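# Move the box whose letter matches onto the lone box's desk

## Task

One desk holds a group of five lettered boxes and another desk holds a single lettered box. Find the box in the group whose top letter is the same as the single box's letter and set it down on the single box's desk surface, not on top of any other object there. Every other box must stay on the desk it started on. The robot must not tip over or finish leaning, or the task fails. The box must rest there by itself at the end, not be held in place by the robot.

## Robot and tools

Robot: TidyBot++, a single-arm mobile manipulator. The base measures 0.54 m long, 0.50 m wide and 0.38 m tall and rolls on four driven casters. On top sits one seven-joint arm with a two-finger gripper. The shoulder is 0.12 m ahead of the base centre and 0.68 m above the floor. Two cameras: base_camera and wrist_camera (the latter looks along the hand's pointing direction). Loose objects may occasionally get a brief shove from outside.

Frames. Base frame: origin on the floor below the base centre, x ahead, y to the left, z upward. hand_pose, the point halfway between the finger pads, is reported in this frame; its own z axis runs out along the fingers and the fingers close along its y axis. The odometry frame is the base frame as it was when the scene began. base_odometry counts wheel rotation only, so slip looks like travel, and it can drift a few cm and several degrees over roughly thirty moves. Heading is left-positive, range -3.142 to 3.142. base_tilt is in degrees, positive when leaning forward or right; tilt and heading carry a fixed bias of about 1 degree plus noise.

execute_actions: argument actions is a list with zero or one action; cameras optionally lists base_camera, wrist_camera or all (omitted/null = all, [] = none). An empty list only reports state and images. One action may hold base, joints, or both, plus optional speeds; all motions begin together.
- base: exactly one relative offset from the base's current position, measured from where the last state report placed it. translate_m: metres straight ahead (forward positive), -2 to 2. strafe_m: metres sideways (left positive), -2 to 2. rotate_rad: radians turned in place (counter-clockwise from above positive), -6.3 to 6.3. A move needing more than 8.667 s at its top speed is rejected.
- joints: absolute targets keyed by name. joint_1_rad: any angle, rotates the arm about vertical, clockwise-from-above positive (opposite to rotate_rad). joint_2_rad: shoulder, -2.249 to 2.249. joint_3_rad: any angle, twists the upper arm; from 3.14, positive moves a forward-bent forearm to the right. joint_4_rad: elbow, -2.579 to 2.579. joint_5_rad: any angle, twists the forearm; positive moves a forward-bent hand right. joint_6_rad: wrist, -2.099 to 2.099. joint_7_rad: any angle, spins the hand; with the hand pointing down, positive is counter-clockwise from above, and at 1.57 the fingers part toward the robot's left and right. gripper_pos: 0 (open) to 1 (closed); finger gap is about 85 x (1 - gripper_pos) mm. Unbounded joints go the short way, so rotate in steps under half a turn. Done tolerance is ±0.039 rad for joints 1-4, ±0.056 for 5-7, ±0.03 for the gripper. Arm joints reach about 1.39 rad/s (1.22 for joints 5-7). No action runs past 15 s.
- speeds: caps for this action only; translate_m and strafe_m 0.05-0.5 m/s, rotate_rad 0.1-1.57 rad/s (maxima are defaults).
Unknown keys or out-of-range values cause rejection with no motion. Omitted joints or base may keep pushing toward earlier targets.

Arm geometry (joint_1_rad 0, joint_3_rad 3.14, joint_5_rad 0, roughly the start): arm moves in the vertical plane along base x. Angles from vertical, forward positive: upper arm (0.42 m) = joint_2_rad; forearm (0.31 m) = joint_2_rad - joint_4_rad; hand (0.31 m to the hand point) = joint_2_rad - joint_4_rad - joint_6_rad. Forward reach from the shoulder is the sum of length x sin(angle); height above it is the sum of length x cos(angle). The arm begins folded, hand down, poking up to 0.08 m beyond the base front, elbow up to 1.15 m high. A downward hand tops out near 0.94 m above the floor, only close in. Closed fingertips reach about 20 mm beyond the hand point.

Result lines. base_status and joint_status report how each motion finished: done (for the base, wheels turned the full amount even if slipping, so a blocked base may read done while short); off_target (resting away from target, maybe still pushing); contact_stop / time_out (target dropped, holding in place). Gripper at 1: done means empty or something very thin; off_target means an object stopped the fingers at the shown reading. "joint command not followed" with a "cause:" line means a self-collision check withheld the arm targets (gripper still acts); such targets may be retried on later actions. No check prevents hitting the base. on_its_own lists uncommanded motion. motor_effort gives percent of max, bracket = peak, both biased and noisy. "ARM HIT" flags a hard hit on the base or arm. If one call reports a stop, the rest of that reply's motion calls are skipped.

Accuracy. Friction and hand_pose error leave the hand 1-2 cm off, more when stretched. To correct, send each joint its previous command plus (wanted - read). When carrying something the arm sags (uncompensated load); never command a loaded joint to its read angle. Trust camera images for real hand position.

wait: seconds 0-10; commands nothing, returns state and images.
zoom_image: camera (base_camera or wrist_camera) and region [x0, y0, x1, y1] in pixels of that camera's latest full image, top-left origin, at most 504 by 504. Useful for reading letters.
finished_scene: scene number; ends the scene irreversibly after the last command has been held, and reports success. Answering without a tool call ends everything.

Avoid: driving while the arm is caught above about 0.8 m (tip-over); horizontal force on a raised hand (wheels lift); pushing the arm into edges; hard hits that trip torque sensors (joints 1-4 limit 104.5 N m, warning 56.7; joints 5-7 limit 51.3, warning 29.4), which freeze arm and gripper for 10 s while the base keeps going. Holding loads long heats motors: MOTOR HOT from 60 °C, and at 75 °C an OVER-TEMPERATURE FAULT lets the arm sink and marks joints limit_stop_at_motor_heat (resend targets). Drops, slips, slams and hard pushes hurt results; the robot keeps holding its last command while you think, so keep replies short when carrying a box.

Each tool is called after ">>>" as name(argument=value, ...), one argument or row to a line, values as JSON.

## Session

>>> execute_actions(
  actions=[],
)

Scene clock: 0.00 s.
base_odometry: x=+0.000 y=+0.000 heading=+0.000 (m, m, rad; odometry frame)
base_tilt: forward=-0.4 right=-0.2 (deg)
base_status: not commanded
joint_positions: joint_1_rad=-0.008 joint_2_rad=-0.376 joint_3_rad=+3.156 joint_4_rad=-2.560 joint_5_rad=-0.002 joint_6_rad=-0.838 joint_7_rad=+1.593 gripper_pos=+0.000
joint_status: not commanded
motor_effort: joint_1_rad=+0 joint_2_rad=-1 joint_3_rad=+0 joint_4_rad=+13 joint_5_rad=-1 joint_6_rad=+1 joint_7_rad=+0 (%)
hand_pose: x=+0.2591 y=+0.0016 z=+0.5833 quat_wxyz=(-0.003, +0.998, +0.008, +0.060) (m; base frame)
pictures: base_camera, wrist_camera
Images, in order (width x height): base_camera 644x364, wrist_camera 644x476.

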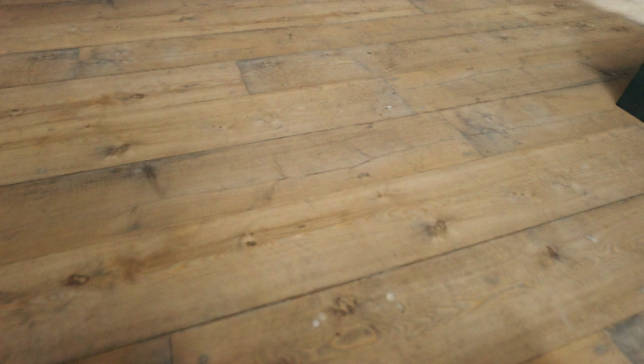

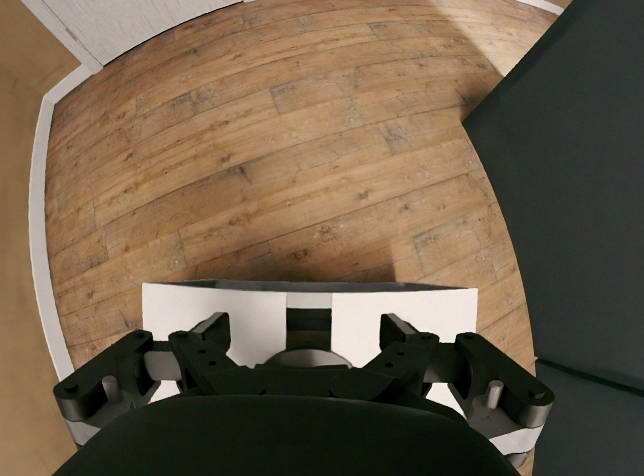

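>>> execute_actions(
  actions=[
    {"joints":{"joint_2_rad":-0.8,"joint_4_rad":-2.0,"joint_6_rad":-0.7,"joint_1_rad":0.4}},
  ],
  cameras=["wrist_camera"],
)

>>> execute_actions(
  actions=[
    {"joints":{"joint_1_rad":-2.4}},
  ],
  cameras=["wrist_camera"],
)

Scene clock: 4.70 s.
base_odometry: x=+0.000 y=+0.000 heading=+0.000 (m, m, rad; odometry frame)
base_tilt: forward=-0.4 right=-0.2 (deg)
base_status: not commanded
joint_positions: joint_1_rad=+0.388 joint_2_rad=-0.793 joint_3_rad=+3.156 joint_4_rad=-2.018 joint_5_rad=-0.002 joint_6_rad=-0.722 joint_7_rad=+1.593 gripper_pos=+0.000
joint_status: all done
motor_effort: joint_1_rad=+0(1) joint_2_rad=+5(7) joint_3_rad=-1(0) joint_4_rad=+19(19) joint_5_rad=-1(1) joint_6_rad=+8(8) joint_7_rad=+0(0) (%)
hand_pose: x=+0.3817 y=-0.1119 z=+0.9693 quat_wxyz=(+0.112, +0.812, -0.157, +0.551) (m; base frame)
pictures: wrist_camera
Images, in order (width x height): wrist_camera 644x476.

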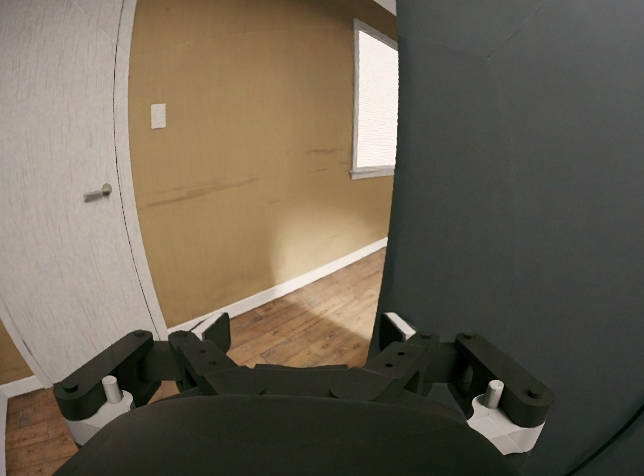

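Scene clock: 8.40 s.
base_odometry: x=+0.000 y=+0.000 heading=+0.000 (m, m, rad; odometry frame)
base_tilt: forward=-0.4 right=-0.2 (deg)
base_status: not commanded
joint_positions: joint_1_rad=-2.389 joint_2_rad=-0.793 joint_3_rad=+3.156 joint_4_rad=-2.018 joint_5_rad=-0.002 joint_6_rad=-0.722 joint_7_rad=+1.593 gripper_pos=+0.000
joint_status: all done
motor_effort: joint_1_rad=+0(0) joint_2_rad=+6(6) joint_3_rad=+0(0) joint_4_rad=+20(20) joint_5_rad=-1(0) joint_6_rad=+7(7) joint_7_rad=-1(0) (%)
hand_pose: x=-0.0864 y=+0.1983 z=+0.9693 quat_wxyz=(-0.521, +0.302, +0.770, +0.210) (m; base frame)
pictures: wrist_camera
Images, in order (width x height): wrist_camera 644x476.

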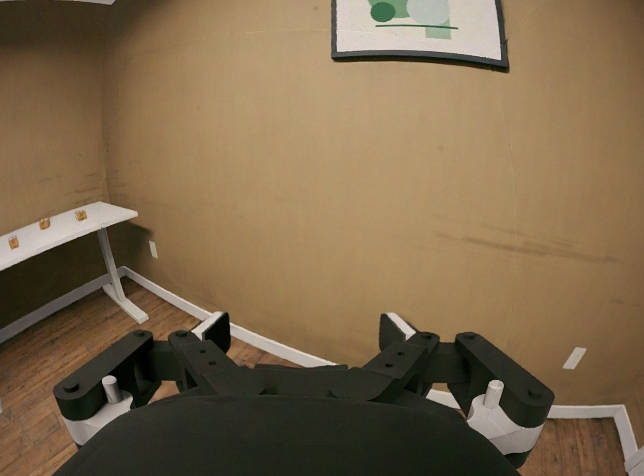

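>>> execute_actions(
  actions=[
    {"base":{"rotate_rad":0.33},"joints":{"joint_1_rad":-0.7}},
  ],
  cameras=[],
)

>>> execute_actions(
  actions=[
    {"joints":{"joint_1_rad":0.9}},
  ],
)

Scene clock: 20.70 s.
base_odometry: x=+0.000 y=+0.000 heading=+0.330 (m, m, rad; odometry frame)
base_tilt: forward=-0.4 right=-0.2 (deg)
base_status: done
joint_positions: joint_1_rad=-0.711 joint_2_rad=-0.793 joint_3_rad=+3.156 joint_4_rad=-2.018 joint_5_rad=-0.002 joint_6_rad=-0.722 joint_7_rad=+1.593 gripper_pos=+0.000
joint_status: all done
motor_effort: joint_1_rad=+1(1) joint_2_rad=+6(7) joint_3_rad=+0(0) joint_4_rad=+20(20) joint_5_rad=+0(1) joint_6_rad=+7(7) joint_7_rad=+0(0) (%)
hand_pose: x=+0.3380 y=+0.1832 z=+0.9693 quat_wxyz=(-0.192, +0.774, +0.290, +0.528) (m; base frame)
pictures: none
No camera images: the call's "cameras" was empty. Leave "cameras" out to get every camera's image.

Scene clock: 23.50 s.
base_odometry: x=+0.000 y=+0.000 heading=+0.330 (m, m, rad; odometry frame)
base_tilt: forward=-0.4 right=-0.2 (deg)
base_status: not commanded
joint_positions: joint_1_rad=+0.889 joint_2_rad=-0.793 joint_3_rad=+3.156 joint_4_rad=-2.018 joint_5_rad=-0.002 joint_6_rad=-0.722 joint_7_rad=+1.593 gripper_pos=+0.000
joint_status: all done
motor_effort: joint_1_rad=+0(0) joint_2_rad=+5(6) joint_3_rad=-1(0) joint_4_rad=+20(19) joint_5_rad=-1(1) joint_6_rad=+7(8) joint_7_rad=+0(0) (%)
hand_pose: x=+0.2957 y=-0.2243 z=+0.9693 quat_wxyz=(+0.245, +0.747, -0.354, +0.506) (m; base frame)
pictures: base_camera, wrist_camera
Images, in order (width x height): base_camera 644x364, wrist_camera 644x476.

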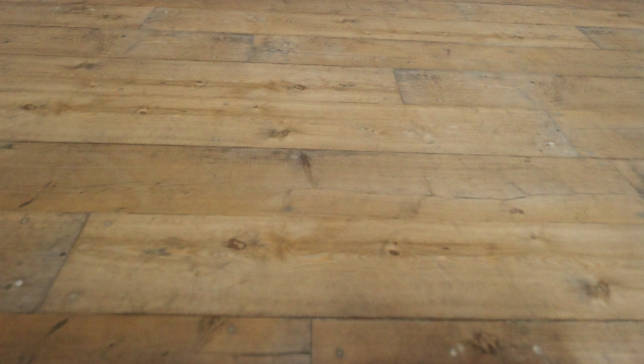

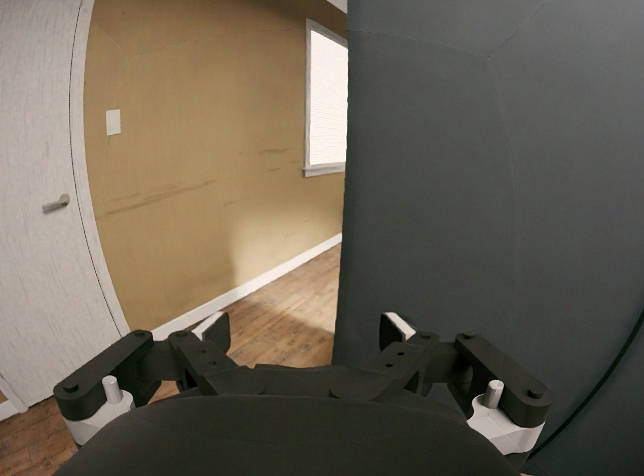

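>>> execute_actions(
  actions=[
    {"base":{"rotate_rad":-0.04}},
  ],
  cameras=[],
)

>>> execute_actions(
  actions=[
    {"base":{"translate_m":0.6}},
  ],
)

Scene clock: 27.83 s.
base_odometry: x=+0.000 y=+0.000 heading=+0.290 (m, m, rad; odometry frame)
base_tilt: forward=-0.4 right=-0.2 (deg)
base_status: done
joint_positions: joint_1_rad=+0.891 joint_2_rad=-0.793 joint_3_rad=+3.156 joint_4_rad=-2.018 joint_5_rad=-0.002 joint_6_rad=-0.722 joint_7_rad=+1.593 gripper_pos=+0.000
joint_status: not commanded
motor_effort: joint_1_rad=+0(1) joint_2_rad=+6(7) joint_3_rad=+0(0) joint_4_rad=+20(20) joint_5_rad=-1(1) joint_6_rad=+7(7) joint_7_rad=-1(0) (%)
hand_pose: x=+0.2953 y=-0.2246 z=+0.9693 quat_wxyz=(+0.246, +0.747, -0.354, +0.506) (m; base frame)
pictures: none
No camera images: the call's "cameras" was empty. Leave "cameras" out to get every camera's image.

Scene clock: 30.40 s.
base_odometry: x=+0.575 y=+0.172 heading=+0.290 (m, m, rad; odometry frame)
base_tilt: forward=-0.4 right=-0.2 (deg)
base_status: done
joint_positions: joint_1_rad=+0.891 joint_2_rad=-0.794 joint_3_rad=+3.156 joint_4_rad=-2.018 joint_5_rad=-0.002 joint_6_rad=-0.722 joint_7_rad=+1.593 gripper_pos=+0.000
joint_status: not commanded
motor_effort: joint_1_rad=+0(1) joint_2_rad=+6(8) joint_3_rad=+0(1) joint_4_rad=+20(20) joint_5_rad=-1(1) joint_6_rad=+7(7) joint_7_rad=-1(0) (%)
hand_pose: x=+0.2952 y=-0.2245 z=+0.9695 quat_wxyz=(+0.246, +0.747, -0.354, +0.506) (m; base frame)
pictures: base_camera, wrist_camera
Images, in order (width x height): base_camera 644x364, wrist_camera 644x476.

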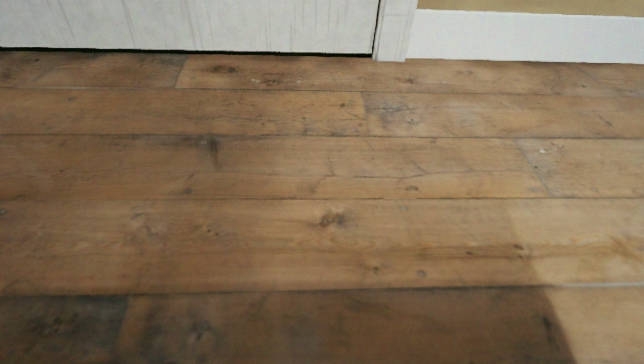

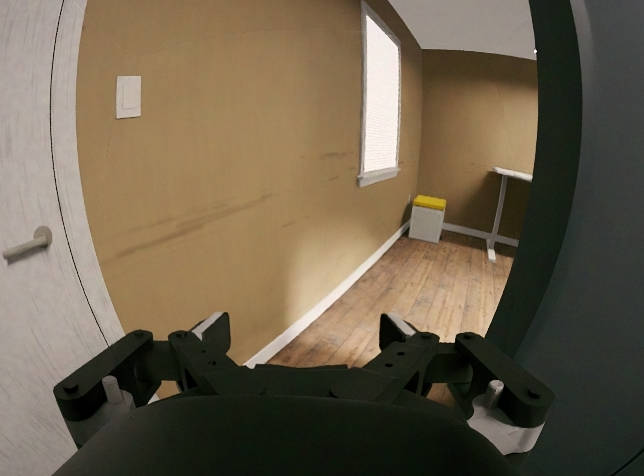

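>>> execute_actions(
  actions=[
    {"base":{"translate_m":0.45}},
  ],
  cameras=[],
)

>>> execute_actions(
  actions=[
    {"base":{"rotate_rad":-1.59},"joints":{"joint_1_rad":0.0}},
  ],
)

Scene clock: 38.23 s.
base_odometry: x=+1.006 y=+0.302 heading=+0.291 (m, m, rad; odometry frame)
base_tilt: forward=-0.4 right=-0.2 (deg)
base_status: done
joint_positions: joint_1_rad=+0.891 joint_2_rad=-0.795 joint_3_rad=+3.156 joint_4_rad=-2.018 joint_5_rad=-0.002 joint_6_rad=-0.722 joint_7_rad=+1.593 gripper_pos=+0.000
joint_status: not commanded
motor_effort: joint_1_rad=+0(1) joint_2_rad=+6(7) joint_3_rad=+0(1) joint_4_rad=+20(20) joint_5_rad=+0(1) joint_6_rad=+7(7) joint_7_rad=+0(0) (%)
hand_pose: x=+0.2950 y=-0.2243 z=+0.9698 quat_wxyz=(+0.246, +0.747, -0.354, +0.506) (m; base frame)
pictures: none
No camera images: the call's "cameras" was empty. Leave "cameras" out to get every camera's image.

Scene clock: 40.53 s.
base_odometry: x=+1.006 y=+0.302 heading=-1.299 (m, m, rad; odometry frame)
base_tilt: forward=-0.4 right=-0.2 (deg)
base_status: done
joint_positions: joint_1_rad=+0.013 joint_2_rad=-0.795 joint_3_rad=+3.156 joint_4_rad=-2.018 joint_5_rad=-0.002 joint_6_rad=-0.722 joint_7_rad=+1.593 gripper_pos=+0.000
joint_status: all done
motor_effort: joint_1_rad=+0(0) joint_2_rad=+6(7) joint_3_rad=+0(1) joint_4_rad=+20(20) joint_5_rad=+0(1) joint_6_rad=+7(8) joint_7_rad=+0(0) (%)
hand_pose: x=+0.4041 y=-0.0078 z=+0.9698 quat_wxyz=(+0.008, +0.826, -0.003, +0.563) (m; base frame)
pictures: base_camera, wrist_camera
Images, in order (width x height): base_camera 644x364, wrist_camera 644x476.

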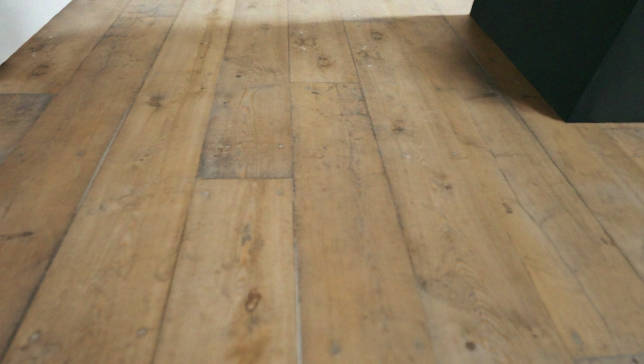

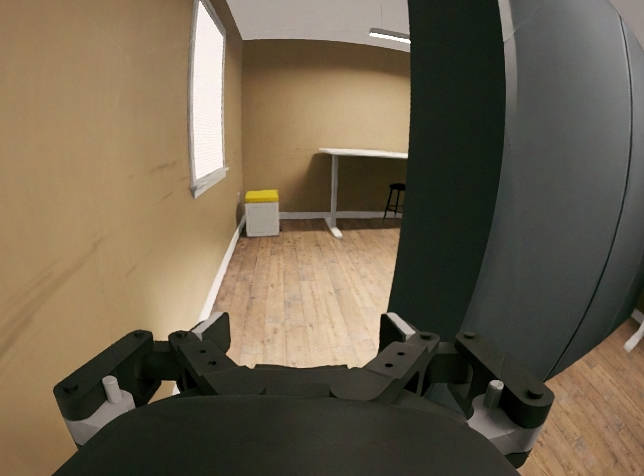

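>>> execute_actions(
  actions=[
    {"base":{"strafe_m":0.04}},
  ],
  cameras=[],
)

>>> execute_actions(
  actions=[
    {"base":{"translate_m":1.8}},
  ],
)

Scene clock: 48.37 s.
base_odometry: x=+1.045 y=+0.312 heading=-1.299 (m, m, rad; odometry frame)
base_tilt: forward=-0.4 right=-0.2 (deg)
base_status: done
joint_positions: joint_1_rad=+0.012 joint_2_rad=-0.795 joint_3_rad=+3.156 joint_4_rad=-2.018 joint_5_rad=-0.002 joint_6_rad=-0.722 joint_7_rad=+1.593 gripper_pos=+0.000
joint_status: not commanded
motor_effort: joint_1_rad=+0(1) joint_2_rad=+6(6) joint_3_rad=+0(3) joint_4_rad=+20(20) joint_5_rad=+0(2) joint_6_rad=+7(7) joint_7_rad=-1(1) (%)
hand_pose: x=+0.4041 y=-0.0076 z=+0.9698 quat_wxyz=(+0.007, +0.826, -0.003, +0.563) (m; base frame)
pictures: none
No camera images: the call's "cameras" was empty. Leave "cameras" out to get every camera's image.

Scene clock: 53.33 s.
base_odometry: x=+1.529 y=-1.422 heading=-1.299 (m, m, rad; odometry frame)
base_tilt: forward=-0.4 right=-0.2 (deg)
base_status: done
joint_positions: joint_1_rad=+0.012 joint_2_rad=-0.796 joint_3_rad=+3.156 joint_4_rad=-2.018 joint_5_rad=-0.002 joint_6_rad=-0.720 joint_7_rad=+1.593 gripper_pos=+0.000
joint_status: not commanded
motor_effort: joint_1_rad=+0(0) joint_2_rad=+6(9) joint_3_rad=-1(0) joint_4_rad=+19(21) joint_5_rad=+0(1) joint_6_rad=+7(7) joint_7_rad=+0(0) (%)
hand_pose: x=+0.4038 y=-0.0076 z=+0.9709 quat_wxyz=(+0.007, +0.825, -0.003, +0.565) (m; base frame)
pictures: base_camera, wrist_camera
Images, in order (width x height): base_camera 644x364, wrist_camera 644x476.

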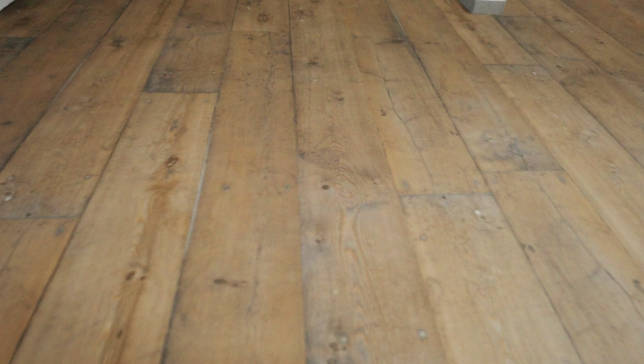

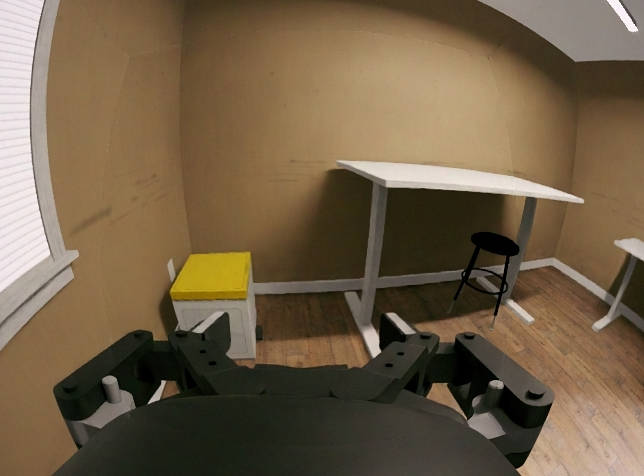

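>>> execute_actions(
  actions=[
    {"joints":{"joint_1_rad":1.1,"joint_2_rad":-0.6,"joint_4_rad":-1.6,"joint_6_rad":-0.8}},
  ],
  cameras=["wrist_camera"],
)

Scene clock: 58.00 s.
base_odometry: x=+1.529 y=-1.422 heading=-1.299 (m, m, rad; odometry frame)
base_tilt: forward=-0.4 right=-0.2 (deg)
base_status: not commanded
joint_positions: joint_1_rad=+1.088 joint_2_rad=-0.616 joint_3_rad=+3.156 joint_4_rad=-1.624 joint_5_rad=-0.002 joint_6_rad=-0.775 joint_7_rad=+1.593 gripper_pos=+0.000
joint_status: all done
motor_effort: joint_1_rad=+0(1) joint_2_rad=+2(6) joint_3_rad=-1(0) joint_4_rad=+18(20) joint_5_rad=-2(0) joint_6_rad=+7(7) joint_7_rad=+0(0) (%)
hand_pose: x=+0.2654 y=-0.2924 z=+1.1279 quat_wxyz=(+0.331, +0.666, -0.401, +0.534) (m; base frame)
pictures: wrist_camera
Images, in order (width x height): wrist_camera 644x476.

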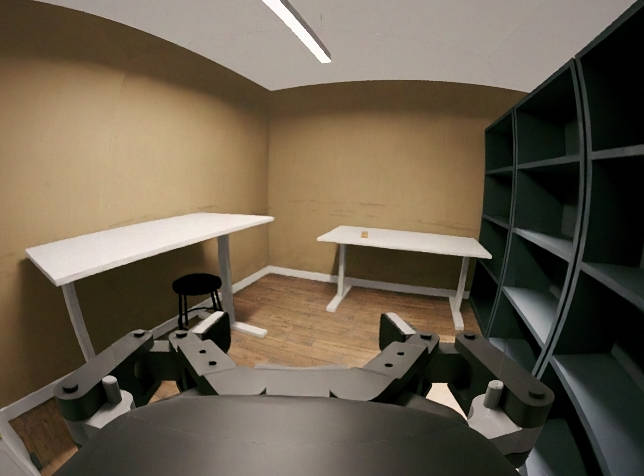

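>>> execute_actions(
  actions=[
    {"base":{"translate_m":0.45}},
  ],
  cameras=[],
)

>>> execute_actions(
  actions=[
    {"base":{"rotate_rad":-1.57},"joints":{"joint_1_rad":0.0}},
  ],
)

Scene clock: 66.67 s.
base_odometry: x=+1.649 y=-1.855 heading=-1.299 (m, m, rad; odometry frame)
base_tilt: forward=-0.4 right=-0.2 (deg)
base_status: done
joint_positions: joint_1_rad=+1.089 joint_2_rad=-0.608 joint_3_rad=+3.156 joint_4_rad=-1.623 joint_5_rad=-0.002 joint_6_rad=-0.776 joint_7_rad=+1.593 gripper_pos=+0.000
joint_status: not commanded
motor_effort: joint_1_rad=+0(0) joint_2_rad=+2(4) joint_3_rad=-1(2) joint_4_rad=+19(19) joint_5_rad=+0(1) joint_6_rad=+8(8) joint_7_rad=-1(0) (%)
hand_pose: x=+0.2671 y=-0.2956 z=+1.1252 quat_wxyz=(+0.329, +0.668, -0.403, +0.531) (m; base frame)
pictures: none
No camera images: the call's "cameras" was empty. Leave "cameras" out to get every camera's image.

Scene clock: 69.07 s.
base_odometry: x=+1.650 y=-1.855 heading=-2.869 (m, m, rad; odometry frame)
base_tilt: forward=-0.4 right=-0.2 (deg)
base_status: done
joint_positions: joint_1_rad=+0.013 joint_2_rad=-0.607 joint_3_rad=+3.156 joint_4_rad=-1.623 joint_5_rad=-0.002 joint_6_rad=-0.776 joint_7_rad=+1.593 gripper_pos=+0.000
joint_status: all done
motor_effort: joint_1_rad=+0(1) joint_2_rad=+2(4) joint_3_rad=+0(1) joint_4_rad=+18(19) joint_5_rad=-1(1) joint_6_rad=+7(8) joint_7_rad=+0(0) (%)
hand_pose: x=+0.4498 y=-0.0100 z=+1.1250 quat_wxyz=(+0.011, +0.781, -0.003, +0.625) (m; base frame)
pictures: base_camera, wrist_camera
Images, in order (width x height): base_camera 644x364, wrist_camera 644x476.

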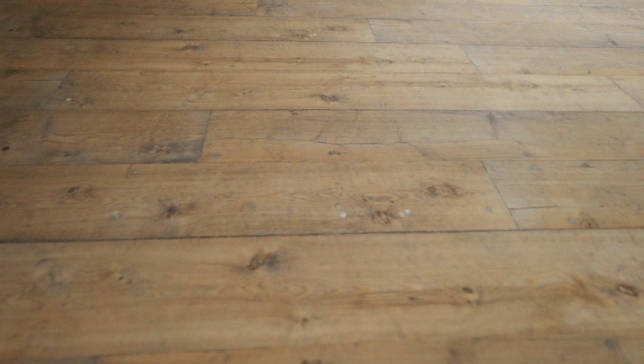

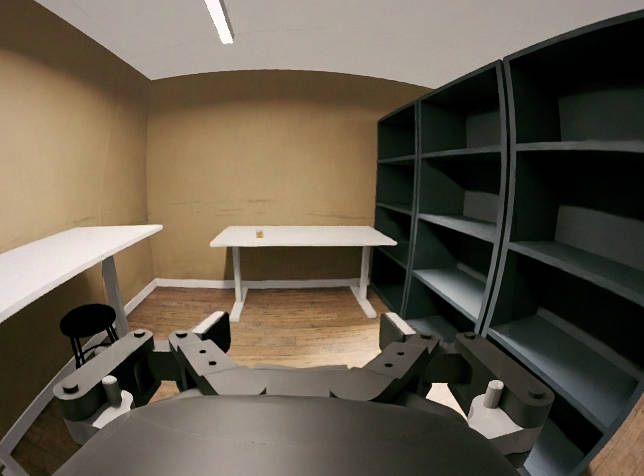

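>>> execute_actions(
  actions=[
    {"base":{"translate_m":1.3},"joints":{"joint_2_rad":-0.1,"joint_4_rad":-0.6,"joint_6_rad":-1.75}},
  ],
)

Scene clock: 76.33 s.
base_odometry: x=+0.397 y=-2.205 heading=-2.869 (m, m, rad; odometry frame)
base_tilt: forward=-0.4 right=-0.2 (deg)
base_status: done
joint_positions: joint_1_rad=+0.013 joint_2_rad=-0.098 joint_3_rad=+3.156 joint_4_rad=-0.622 joint_5_rad=-0.002 joint_6_rad=-1.726 joint_7_rad=+1.593 gripper_pos=+0.000
joint_status: all done
motor_effort: joint_1_rad=+0(0) joint_2_rad=-10(12) joint_3_rad=-1(0) joint_4_rad=+12(19) joint_5_rad=-1(0) joint_6_rad=+6(8) joint_7_rad=-1(0) (%)
hand_pose: x=+0.4773 y=-0.0084 z=+1.1771 quat_wxyz=(+0.009, +0.902, -0.002, +0.431) (m; base frame)
pictures: base_camera, wrist_camera
Images, in order (width x height): base_camera 644x364, wrist_camera 644x476.

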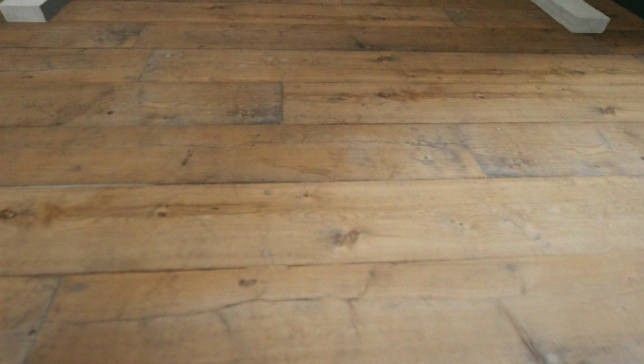

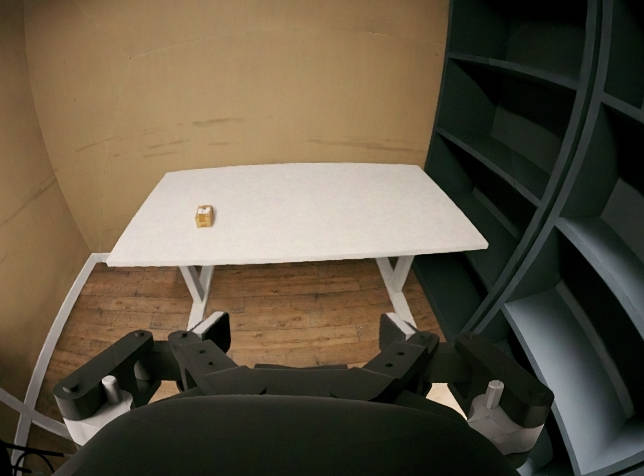

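>>> execute_actions(
  actions=[
    {"base":{"translate_m":0.55},"joints":{"joint_1_rad":-0.45,"joint_2_rad":0.0,"joint_4_rad":-1.1,"joint_6_rad":-1.4}},
  ],
)

Scene clock: 81.80 s.
base_odometry: x=-0.133 y=-2.353 heading=-2.869 (m, m, rad; odometry frame)
base_tilt: forward=-0.4 right=-0.2 (deg)
base_status: done
joint_positions: joint_1_rad=-0.437 joint_2_rad=+0.010 joint_3_rad=+3.156 joint_4_rad=-1.086 joint_5_rad=-0.002 joint_6_rad=-1.421 joint_7_rad=+1.593 gripper_pos=+0.000
joint_status: all done
motor_effort: joint_1_rad=+0(1) joint_2_rad=-19(25) joint_3_rad=-1(2) joint_4_rad=+17(18) joint_5_rad=+0(0) joint_6_rad=+5(6) joint_7_rad=+0(0) (%)
hand_pose: x=+0.5432 y=+0.1932 z=+0.9936 quat_wxyz=(-0.062, +0.928, +0.210, +0.301) (m; base frame)
pictures: base_camera, wrist_camera
Images, in order (width x height): base_camera 644x364, wrist_camera 644x476.

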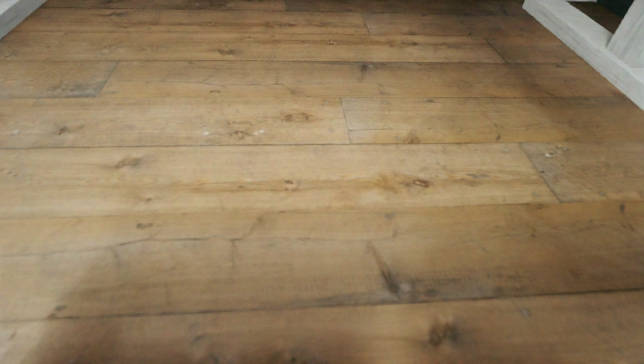

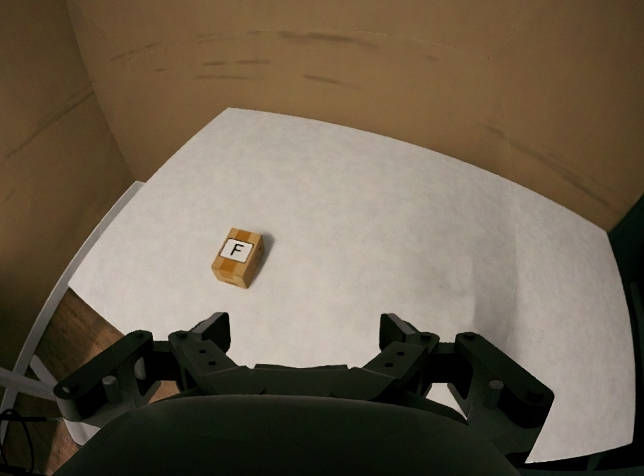

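>>> zoom_image(
  camera="wrist_camera",
  region=[190, 210, 290, 300],
)

Region (190, 210, 290, 300) of wrist_camera's 644x476 image, scaled by 5.040; it fills the top 454 rows of this view, and the rest is white.

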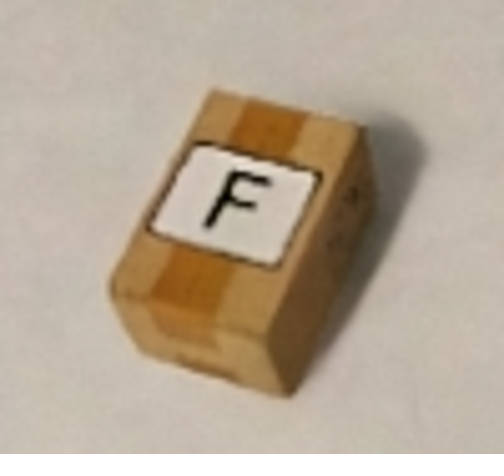

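>>> execute_actions(
  actions=[
    {"base":{"translate_m":-1.85},"joints":{"joint_1_rad":0.0,"joint_2_rad":-0.8,"joint_4_rad":-2.0,"joint_6_rad":-0.7}},
  ],
  cameras=[],
)

>>> execute_actions(
  actions=[
    {"base":{"rotate_rad":-1.57}},
  ],
)

Scene clock: 93.23 s.
base_odometry: x=+1.649 y=-1.855 heading=-2.869 (m, m, rad; odometry frame)
base_tilt: forward=-0.4 right=-0.2 (deg)
base_status: done
joint_positions: joint_1_rad=-0.013 joint_2_rad=-0.797 joint_3_rad=+3.156 joint_4_rad=-1.979 joint_5_rad=-0.002 joint_6_rad=-0.723 joint_7_rad=+1.593 gripper_pos=+0.000
joint_status: all done
motor_effort: joint_1_rad=+0(2) joint_2_rad=+6(23) joint_3_rad=-1(2) joint_4_rad=+20(20) joint_5_rad=-1(1) joint_6_rad=+7(8) joint_7_rad=-1(0) (%)
hand_pose: x=+0.4032 y=-0.0005 z=+0.9930 quat_wxyz=(+0.001, +0.815, +0.007, +0.580) (m; base frame)
pictures: none
No camera images: the call's "cameras" was empty. Leave "cameras" out to get every camera's image.

Scene clock: 95.53 s.
base_odometry: x=+1.649 y=-1.855 heading=+1.844 (m, m, rad; odometry frame)
base_tilt: forward=-0.4 right=-0.2 (deg)
base_status: done
joint_positions: joint_1_rad=-0.010 joint_2_rad=-0.797 joint_3_rad=+3.156 joint_4_rad=-1.979 joint_5_rad=-0.002 joint_6_rad=-0.723 joint_7_rad=+1.593 gripper_pos=+0.000
joint_status: not commanded
motor_effort: joint_1_rad=+0(1) joint_2_rad=+6(7) joint_3_rad=+0(0) joint_4_rad=+19(20) joint_5_rad=-1(1) joint_6_rad=+7(7) joint_7_rad=+0(0) (%)
hand_pose: x=+0.4032 y=-0.0014 z=+0.9931 quat_wxyz=(+0.001, +0.815, +0.006, +0.580) (m; base frame)
pictures: base_camera, wrist_camera
Images, in order (width x height): base_camera 644x364, wrist_camera 644x476.

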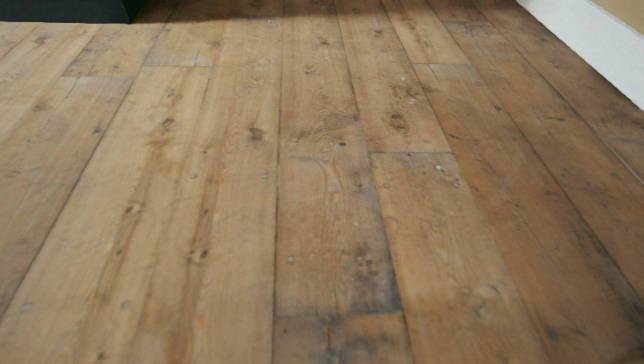

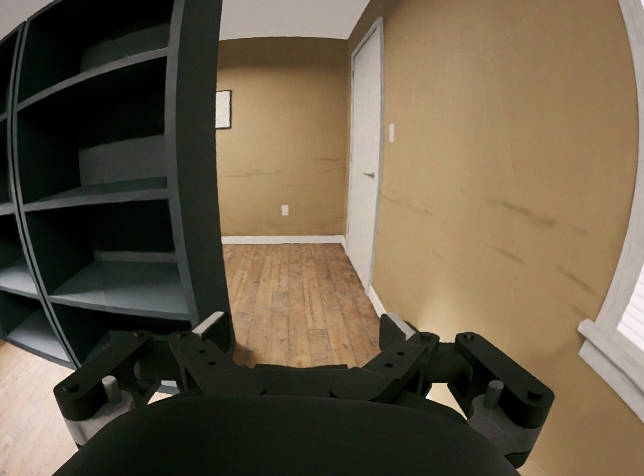

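>>> execute_actions(
  actions=[
    {"base":{"strafe_m":-0.07}},
  ],
  cameras=[],
)

>>> execute_actions(
  actions=[
    {"base":{"translate_m":1.3}},
  ],
)

Scene clock: 100.87 s.
base_odometry: x=+1.717 y=-1.836 heading=+1.843 (m, m, rad; odometry frame)
base_tilt: forward=-0.4 right=-0.2 (deg)
base_status: done
joint_positions: joint_1_rad=-0.010 joint_2_rad=-0.797 joint_3_rad=+3.156 joint_4_rad=-1.979 joint_5_rad=-0.002 joint_6_rad=-0.723 joint_7_rad=+1.593 gripper_pos=+0.000
joint_status: not commanded
motor_effort: joint_1_rad=+0(0) joint_2_rad=+6(7) joint_3_rad=+0(3) joint_4_rad=+19(20) joint_5_rad=+0(1) joint_6_rad=+7(8) joint_7_rad=+0(0) (%)
hand_pose: x=+0.4032 y=-0.0017 z=+0.9931 quat_wxyz=(+0.001, +0.815, +0.006, +0.580) (m; base frame)
pictures: none
No camera images: the call's "cameras" was empty. Leave "cameras" out to get every camera's image.

Scene clock: 104.83 s.
base_odometry: x=+1.367 y=-0.583 heading=+1.843 (m, m, rad; odometry frame)
base_tilt: forward=-0.4 right=-0.2 (deg)
base_status: done
joint_positions: joint_1_rad=-0.010 joint_2_rad=-0.797 joint_3_rad=+3.156 joint_4_rad=-1.980 joint_5_rad=-0.002 joint_6_rad=-0.721 joint_7_rad=+1.593 gripper_pos=+0.000
joint_status: not commanded
motor_effort: joint_1_rad=+0(1) joint_2_rad=+6(9) joint_3_rad=+0(0) joint_4_rad=+20(20) joint_5_rad=+0(0) joint_6_rad=+8(7) joint_7_rad=+0(0) (%)
hand_pose: x=+0.4033 y=-0.0017 z=+0.9930 quat_wxyz=(+0.001, +0.815, +0.006, +0.580) (m; base frame)
pictures: base_camera, wrist_camera
Images, in order (width x height): base_camera 644x364, wrist_camera 644x476.

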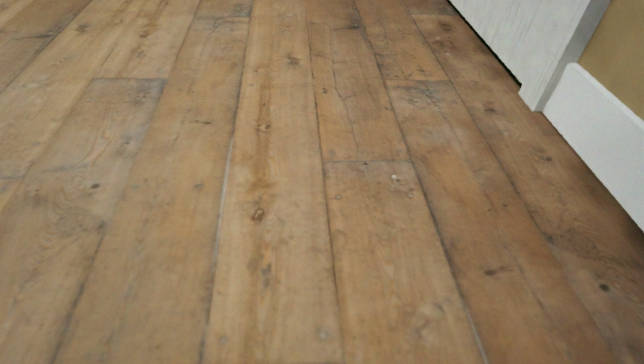

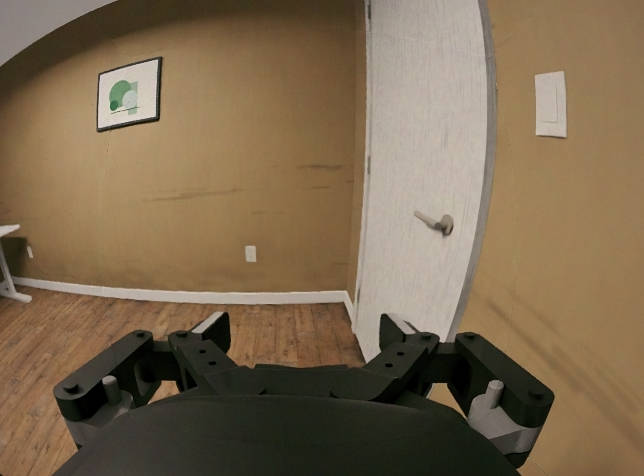

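>>> execute_actions(
  actions=[
    {"base":{"strafe_m":0.1}},
  ],
  cameras=[],
)

>>> execute_actions(
  actions=[
    {"base":{"translate_m":0.9}},
  ],
)

Scene clock: 109.23 s.
base_odometry: x=+1.271 y=-0.610 heading=+1.843 (m, m, rad; odometry frame)
base_tilt: forward=-0.4 right=-0.2 (deg)
base_status: done
joint_positions: joint_1_rad=-0.009 joint_2_rad=-0.797 joint_3_rad=+3.156 joint_4_rad=-1.980 joint_5_rad=-0.002 joint_6_rad=-0.721 joint_7_rad=+1.593 gripper_pos=+0.000
joint_status: not commanded
motor_effort: joint_1_rad=+0(0) joint_2_rad=+6(6) joint_3_rad=-1(1) joint_4_rad=+20(19) joint_5_rad=-1(1) joint_6_rad=+8(7) joint_7_rad=+0(0) (%)
hand_pose: x=+0.4033 y=-0.0016 z=+0.9930 quat_wxyz=(+0.002, +0.815, +0.006, +0.580) (m; base frame)
pictures: none
No camera images: the call's "cameras" was empty. Leave "cameras" out to get every camera's image.

Scene clock: 112.40 s.
base_odometry: x=+1.028 y=+0.257 heading=+1.843 (m, m, rad; odometry frame)
base_tilt: forward=-0.4 right=-0.2 (deg)
base_status: done
joint_positions: joint_1_rad=-0.009 joint_2_rad=-0.798 joint_3_rad=+3.156 joint_4_rad=-1.981 joint_5_rad=-0.002 joint_6_rad=-0.720 joint_7_rad=+1.593 gripper_pos=+0.000
joint_status: not commanded
motor_effort: joint_1_rad=+0(0) joint_2_rad=+6(10) joint_3_rad=+0(0) joint_4_rad=+20(20) joint_5_rad=+0(1) joint_6_rad=+7(8) joint_7_rad=+0(1) (%)
hand_pose: x=+0.4032 y=-0.0016 z=+0.9929 quat_wxyz=(+0.002, +0.814, +0.006, +0.580) (m; base frame)
pictures: base_camera, wrist_camera
Images, in order (width x height): base_camera 644x364, wrist_camera 644x476.

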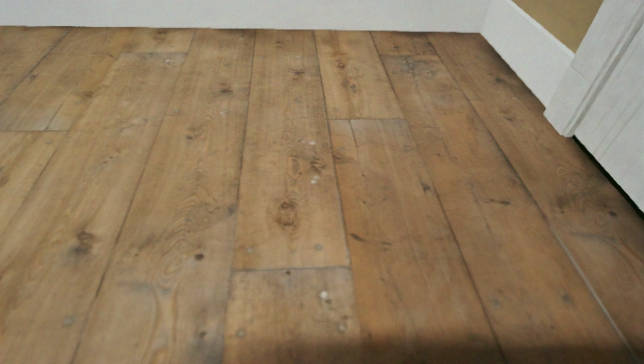

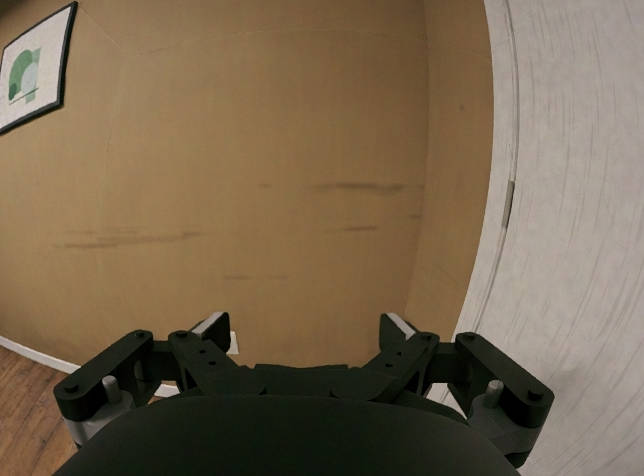

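>>> execute_actions(
  actions=[
    {"base":{"translate_m":0.25}},
  ],
  cameras=[],
)

>>> execute_actions(
  actions=[
    {"base":{"strafe_m":0.15}},
  ],
  cameras=[],
)

>>> execute_actions(
  actions=[
    {"base":{"rotate_rad":1.57}},
  ],
)

Scene clock: 119.67 s.
base_odometry: x=+0.961 y=+0.498 heading=+1.843 (m, m, rad; odometry frame)
base_tilt: forward=-0.4 right=-0.2 (deg)
base_status: done
joint_positions: joint_1_rad=-0.009 joint_2_rad=-0.795 joint_3_rad=+3.156 joint_4_rad=-1.981 joint_5_rad=-0.002 joint_6_rad=-0.720 joint_7_rad=+1.593 gripper_pos=+0.000
joint_status: not commanded
motor_effort: joint_1_rad=+0(0) joint_2_rad=+6(8) joint_3_rad=+0(0) joint_4_rad=+19(20) joint_5_rad=-1(0) joint_6_rad=+7(8) joint_7_rad=+0(0) (%)
hand_pose: x=+0.4042 y=-0.0016 z=+0.9919 quat_wxyz=(+0.002, +0.815, +0.006, +0.579) (m; base frame)
pictures: none
No camera images: the call's "cameras" was empty. Leave "cameras" out to get every camera's image.

Scene clock: 121.13 s.
base_odometry: x=+0.816 y=+0.457 heading=+1.843 (m, m, rad; odometry frame)
base_tilt: forward=-0.4 right=-0.2 (deg)
base_status: done
joint_positions: joint_1_rad=-0.009 joint_2_rad=-0.795 joint_3_rad=+3.156 joint_4_rad=-1.981 joint_5_rad=-0.002 joint_6_rad=-0.720 joint_7_rad=+1.593 gripper_pos=+0.000
joint_status: not commanded
motor_effort: joint_1_rad=+0(1) joint_2_rad=+6(6) joint_3_rad=-1(2) joint_4_rad=+20(20) joint_5_rad=+0(1) joint_6_rad=+7(7) joint_7_rad=+0(0) (%)
hand_pose: x=+0.4042 y=-0.0016 z=+0.9919 quat_wxyz=(+0.002, +0.815, +0.006, +0.579) (m; base frame)
pictures: none
No camera images: the call's "cameras" was empty. Leave "cameras" out to get every camera's image.

Scene clock: 123.43 s.
base_odometry: x=+0.816 y=+0.457 heading=-2.870 (m, m, rad; odometry frame)
base_tilt: forward=-0.4 right=-0.2 (deg)
base_status: done
joint_positions: joint_1_rad=-0.009 joint_2_rad=-0.795 joint_3_rad=+3.156 joint_4_rad=-1.981 joint_5_rad=-0.002 joint_6_rad=-0.720 joint_7_rad=+1.593 gripper_pos=+0.000
joint_status: not commanded
motor_effort: joint_1_rad=+0(1) joint_2_rad=+6(7) joint_3_rad=-1(1) joint_4_rad=+20(21) joint_5_rad=+0(2) joint_6_rad=+7(7) joint_7_rad=-1(0) (%)
hand_pose: x=+0.4042 y=-0.0016 z=+0.9919 quat_wxyz=(+0.002, +0.815, +0.006, +0.579) (m; base frame)
pictures: base_camera, wrist_camera
Images, in order (width x height): base_camera 644x364, wrist_camera 644x476.

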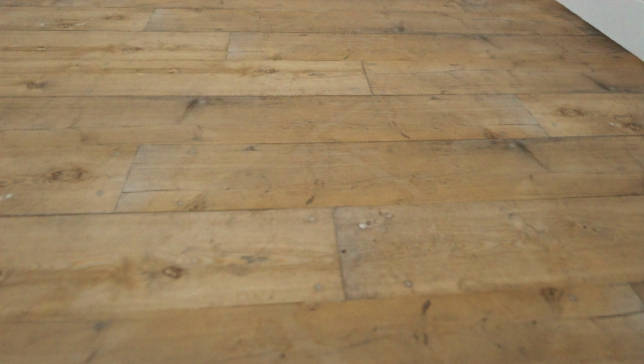

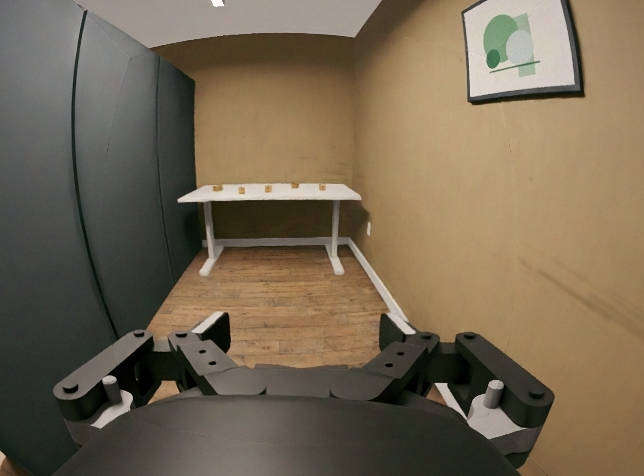

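>>> execute_actions(
  actions=[
    {"base":{"rotate_rad":0.06}},
  ],
  cameras=[],
)

>>> execute_actions(
  actions=[
    {"base":{"strafe_m":0.1}},
  ],
  cameras=[],
)

>>> execute_actions(
  actions=[
    {"base":{"translate_m":1.5},"joints":{"joint_2_rad":-0.1,"joint_4_rad":-0.6,"joint_6_rad":-1.75}},
  ],
)

Scene clock: 127.00 s.
base_odometry: x=+0.816 y=+0.457 heading=-2.810 (m, m, rad; odometry frame)
base_tilt: forward=-0.4 right=-0.2 (deg)
base_status: done
joint_positions: joint_1_rad=-0.009 joint_2_rad=-0.795 joint_3_rad=+3.156 joint_4_rad=-1.981 joint_5_rad=-0.002 joint_6_rad=-0.720 joint_7_rad=+1.593 gripper_pos=+0.000
joint_status: not commanded
motor_effort: joint_1_rad=+0(1) joint_2_rad=+6(6) joint_3_rad=+0(1) joint_4_rad=+20(20) joint_5_rad=+0(1) joint_6_rad=+8(7) joint_7_rad=+0(0) (%)
hand_pose: x=+0.4042 y=-0.0016 z=+0.9919 quat_wxyz=(+0.002, +0.815, +0.006, +0.579) (m; base frame)
pictures: none
No camera images: the call's "cameras" was empty. Leave "cameras" out to get every camera's image.

Scene clock: 128.27 s.
base_odometry: x=+0.849 y=+0.363 heading=-2.809 (m, m, rad; odometry frame)
base_tilt: forward=-0.4 right=-0.2 (deg)
base_status: done
joint_positions: joint_1_rad=-0.008 joint_2_rad=-0.795 joint_3_rad=+3.155 joint_4_rad=-1.981 joint_5_rad=-0.002 joint_6_rad=-0.720 joint_7_rad=+1.593 gripper_pos=+0.000
joint_status: not commanded
motor_effort: joint_1_rad=+0(1) joint_2_rad=+6(6) joint_3_rad=-1(2) joint_4_rad=+20(20) joint_5_rad=-1(1) joint_6_rad=+7(8) joint_7_rad=+0(0) (%)
hand_pose: x=+0.4042 y=-0.0016 z=+0.9919 quat_wxyz=(+0.002, +0.815, +0.006, +0.579) (m; base frame)
pictures: none
No camera images: the call's "cameras" was empty. Leave "cameras" out to get every camera's image.

Scene clock: 132.63 s.
base_odometry: x=-0.569 y=-0.127 heading=-2.809 (m, m, rad; odometry frame)
base_tilt: forward=-0.4 right=-0.2 (deg)
base_status: done
joint_positions: joint_1_rad=-0.008 joint_2_rad=-0.098 joint_3_rad=+3.155 joint_4_rad=-0.622 joint_5_rad=-0.002 joint_6_rad=-1.726 joint_7_rad=+1.593 gripper_pos=+0.000
joint_status: all done
motor_effort: joint_1_rad=+0(0) joint_2_rad=-9(13) joint_3_rad=-1(0) joint_4_rad=+12(20) joint_5_rad=+0(0) joint_6_rad=+6(8) joint_7_rad=+0(1) (%)
hand_pose: x=+0.4775 y=-0.0005 z=+1.1772 quat_wxyz=(+0.005, +0.902, +0.008, +0.431) (m; base frame)
pictures: base_camera, wrist_camera
Images, in order (width x height): base_camera 644x364, wrist_camera 644x476.

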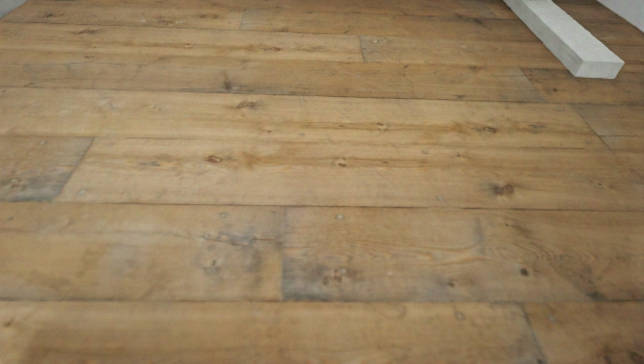

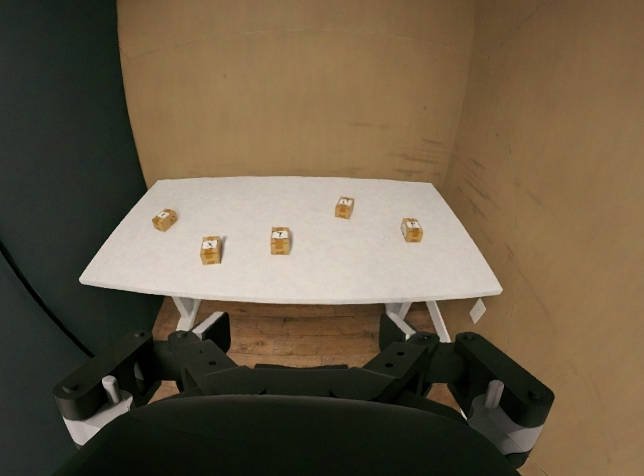

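>>> execute_actions(
  actions=[
    {"base":{"rotate_rad":-0.03},"joints":{"joint_2_rad":0.0,"joint_4_rad":-0.8,"joint_6_rad":-1.6}},
  ],
  cameras=[],
)

>>> execute_actions(
  actions=[
    {"base":{"translate_m":0.35}},
  ],
)

>>> zoom_image(
  camera="wrist_camera",
  region=[70, 150, 320, 320],
)

>>> zoom_image(
  camera="wrist_camera",
  region=[300, 150, 550, 320],
)

Scene clock: 137.37 s.
base_odometry: x=-0.569 y=-0.127 heading=-2.839 (m, m, rad; odometry frame)
base_tilt: forward=-0.4 right=-0.2 (deg)
base_status: done
joint_positions: joint_1_rad=-0.007 joint_2_rad=+0.005 joint_3_rad=+3.155 joint_4_rad=-0.786 joint_5_rad=-0.002 joint_6_rad=-1.623 joint_7_rad=+1.593 gripper_pos=+0.000
joint_status: all done
motor_effort: joint_1_rad=+1(1) joint_2_rad=-16(21) joint_3_rad=-1(1) joint_4_rad=+15(16) joint_5_rad=-1(1) joint_6_rad=+5(6) joint_7_rad=-1(0) (%)
hand_pose: x=+0.5519 y=-0.0007 z=+1.0909 quat_wxyz=(+0.004, +0.935, +0.008, +0.355) (m; base frame)
pictures: none
No camera images: the call's "cameras" was empty. Leave "cameras" out to get every camera's image.

Scene clock: 139.50 s.
base_odometry: x=-0.904 y=-0.231 heading=-2.839 (m, m, rad; odometry frame)
base_tilt: forward=-0.4 right=-0.2 (deg)
base_status: done
joint_positions: joint_1_rad=-0.007 joint_2_rad=+0.007 joint_3_rad=+3.155 joint_4_rad=-0.786 joint_5_rad=-0.002 joint_6_rad=-1.622 joint_7_rad=+1.593 gripper_pos=+0.000
joint_status: not commanded
motor_effort: joint_1_rad=+0(1) joint_2_rad=-17(21) joint_3_rad=-1(0) joint_4_rad=+15(16) joint_5_rad=+0(0) joint_6_rad=+5(6) joint_7_rad=-1(1) (%)
hand_pose: x=+0.5531 y=-0.0007 z=+1.0903 quat_wxyz=(+0.004, +0.935, +0.008, +0.355) (m; base frame)
pictures: base_camera, wrist_camera
Images, in order (width x height): base_camera 644x364, wrist_camera 644x476.

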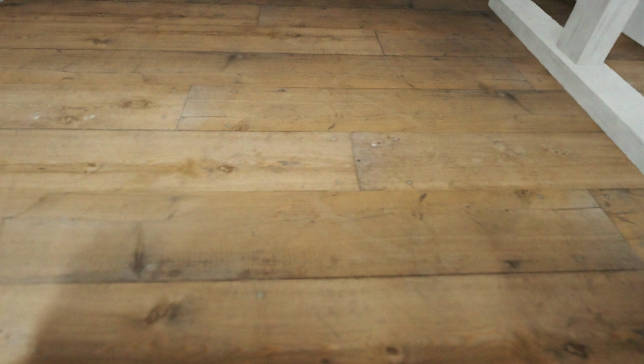

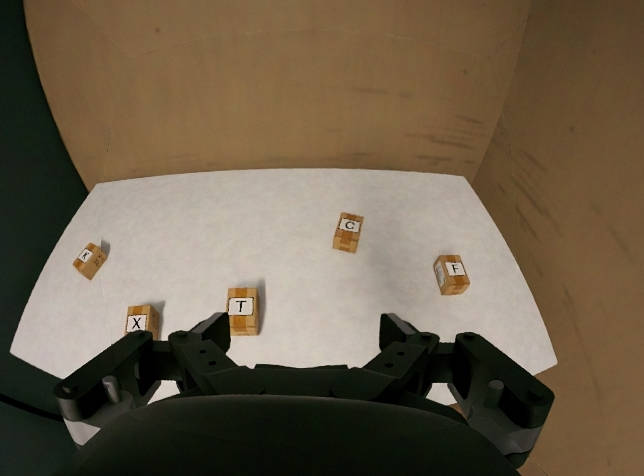

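Region (70, 150, 320, 320) of wrist_camera's 644x476 image, scaled by 2.016; it fills the top 343 rows of this view, and the rest is white.

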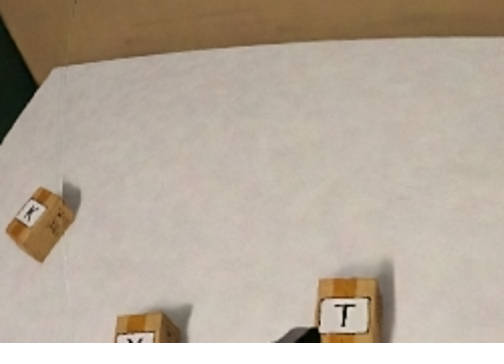

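Region (300, 150, 550, 320) of wrist_camera's 644x476 image, scaled by 2.016; it fills the top 343 rows of this view, and the rest is white.

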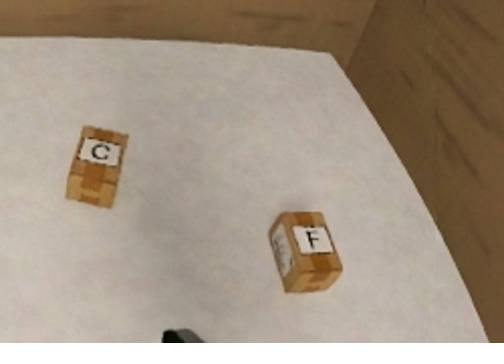

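>>> execute_actions(
  actions=[
    {"base":{"strafe_m":-0.31}},
  ],
)

Scene clock: 145.87 s.
base_odometry: x=-0.996 y=+0.065 heading=-2.839 (m, m, rad; odometry frame)
base_tilt: forward=-0.4 right=-0.2 (deg)
base_status: done
joint_positions: joint_1_rad=-0.003 joint_2_rad=+0.007 joint_3_rad=+3.155 joint_4_rad=-0.786 joint_5_rad=-0.002 joint_6_rad=-1.622 joint_7_rad=+1.593 gripper_pos=+0.000
joint_status: not commanded
motor_effort: joint_1_rad=-1(2) joint_2_rad=-16(18) joint_3_rad=-1(3) joint_4_rad=+15(15) joint_5_rad=-2(1) joint_6_rad=+5(5) joint_7_rad=-1(0) (%)
hand_pose: x=+0.5530 y=-0.0027 z=+1.0903 quat_wxyz=(+0.005, +0.935, +0.006, +0.355) (m; base frame)
pictures: base_camera, wrist_camera
Images, in order (width x height): base_camera 644x364, wrist_camera 644x476.

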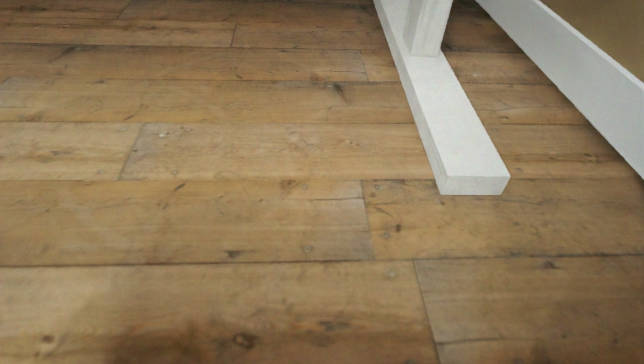

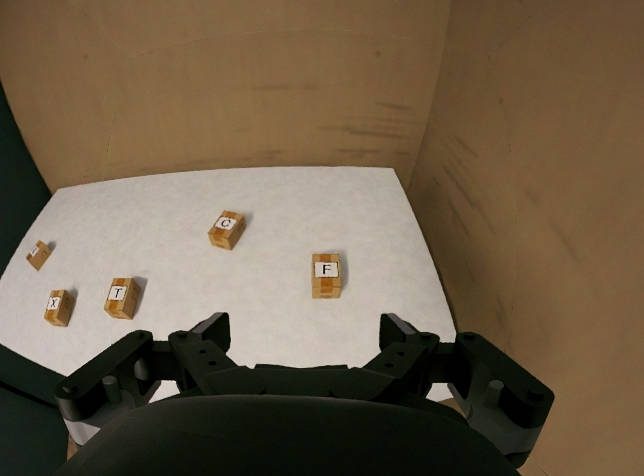

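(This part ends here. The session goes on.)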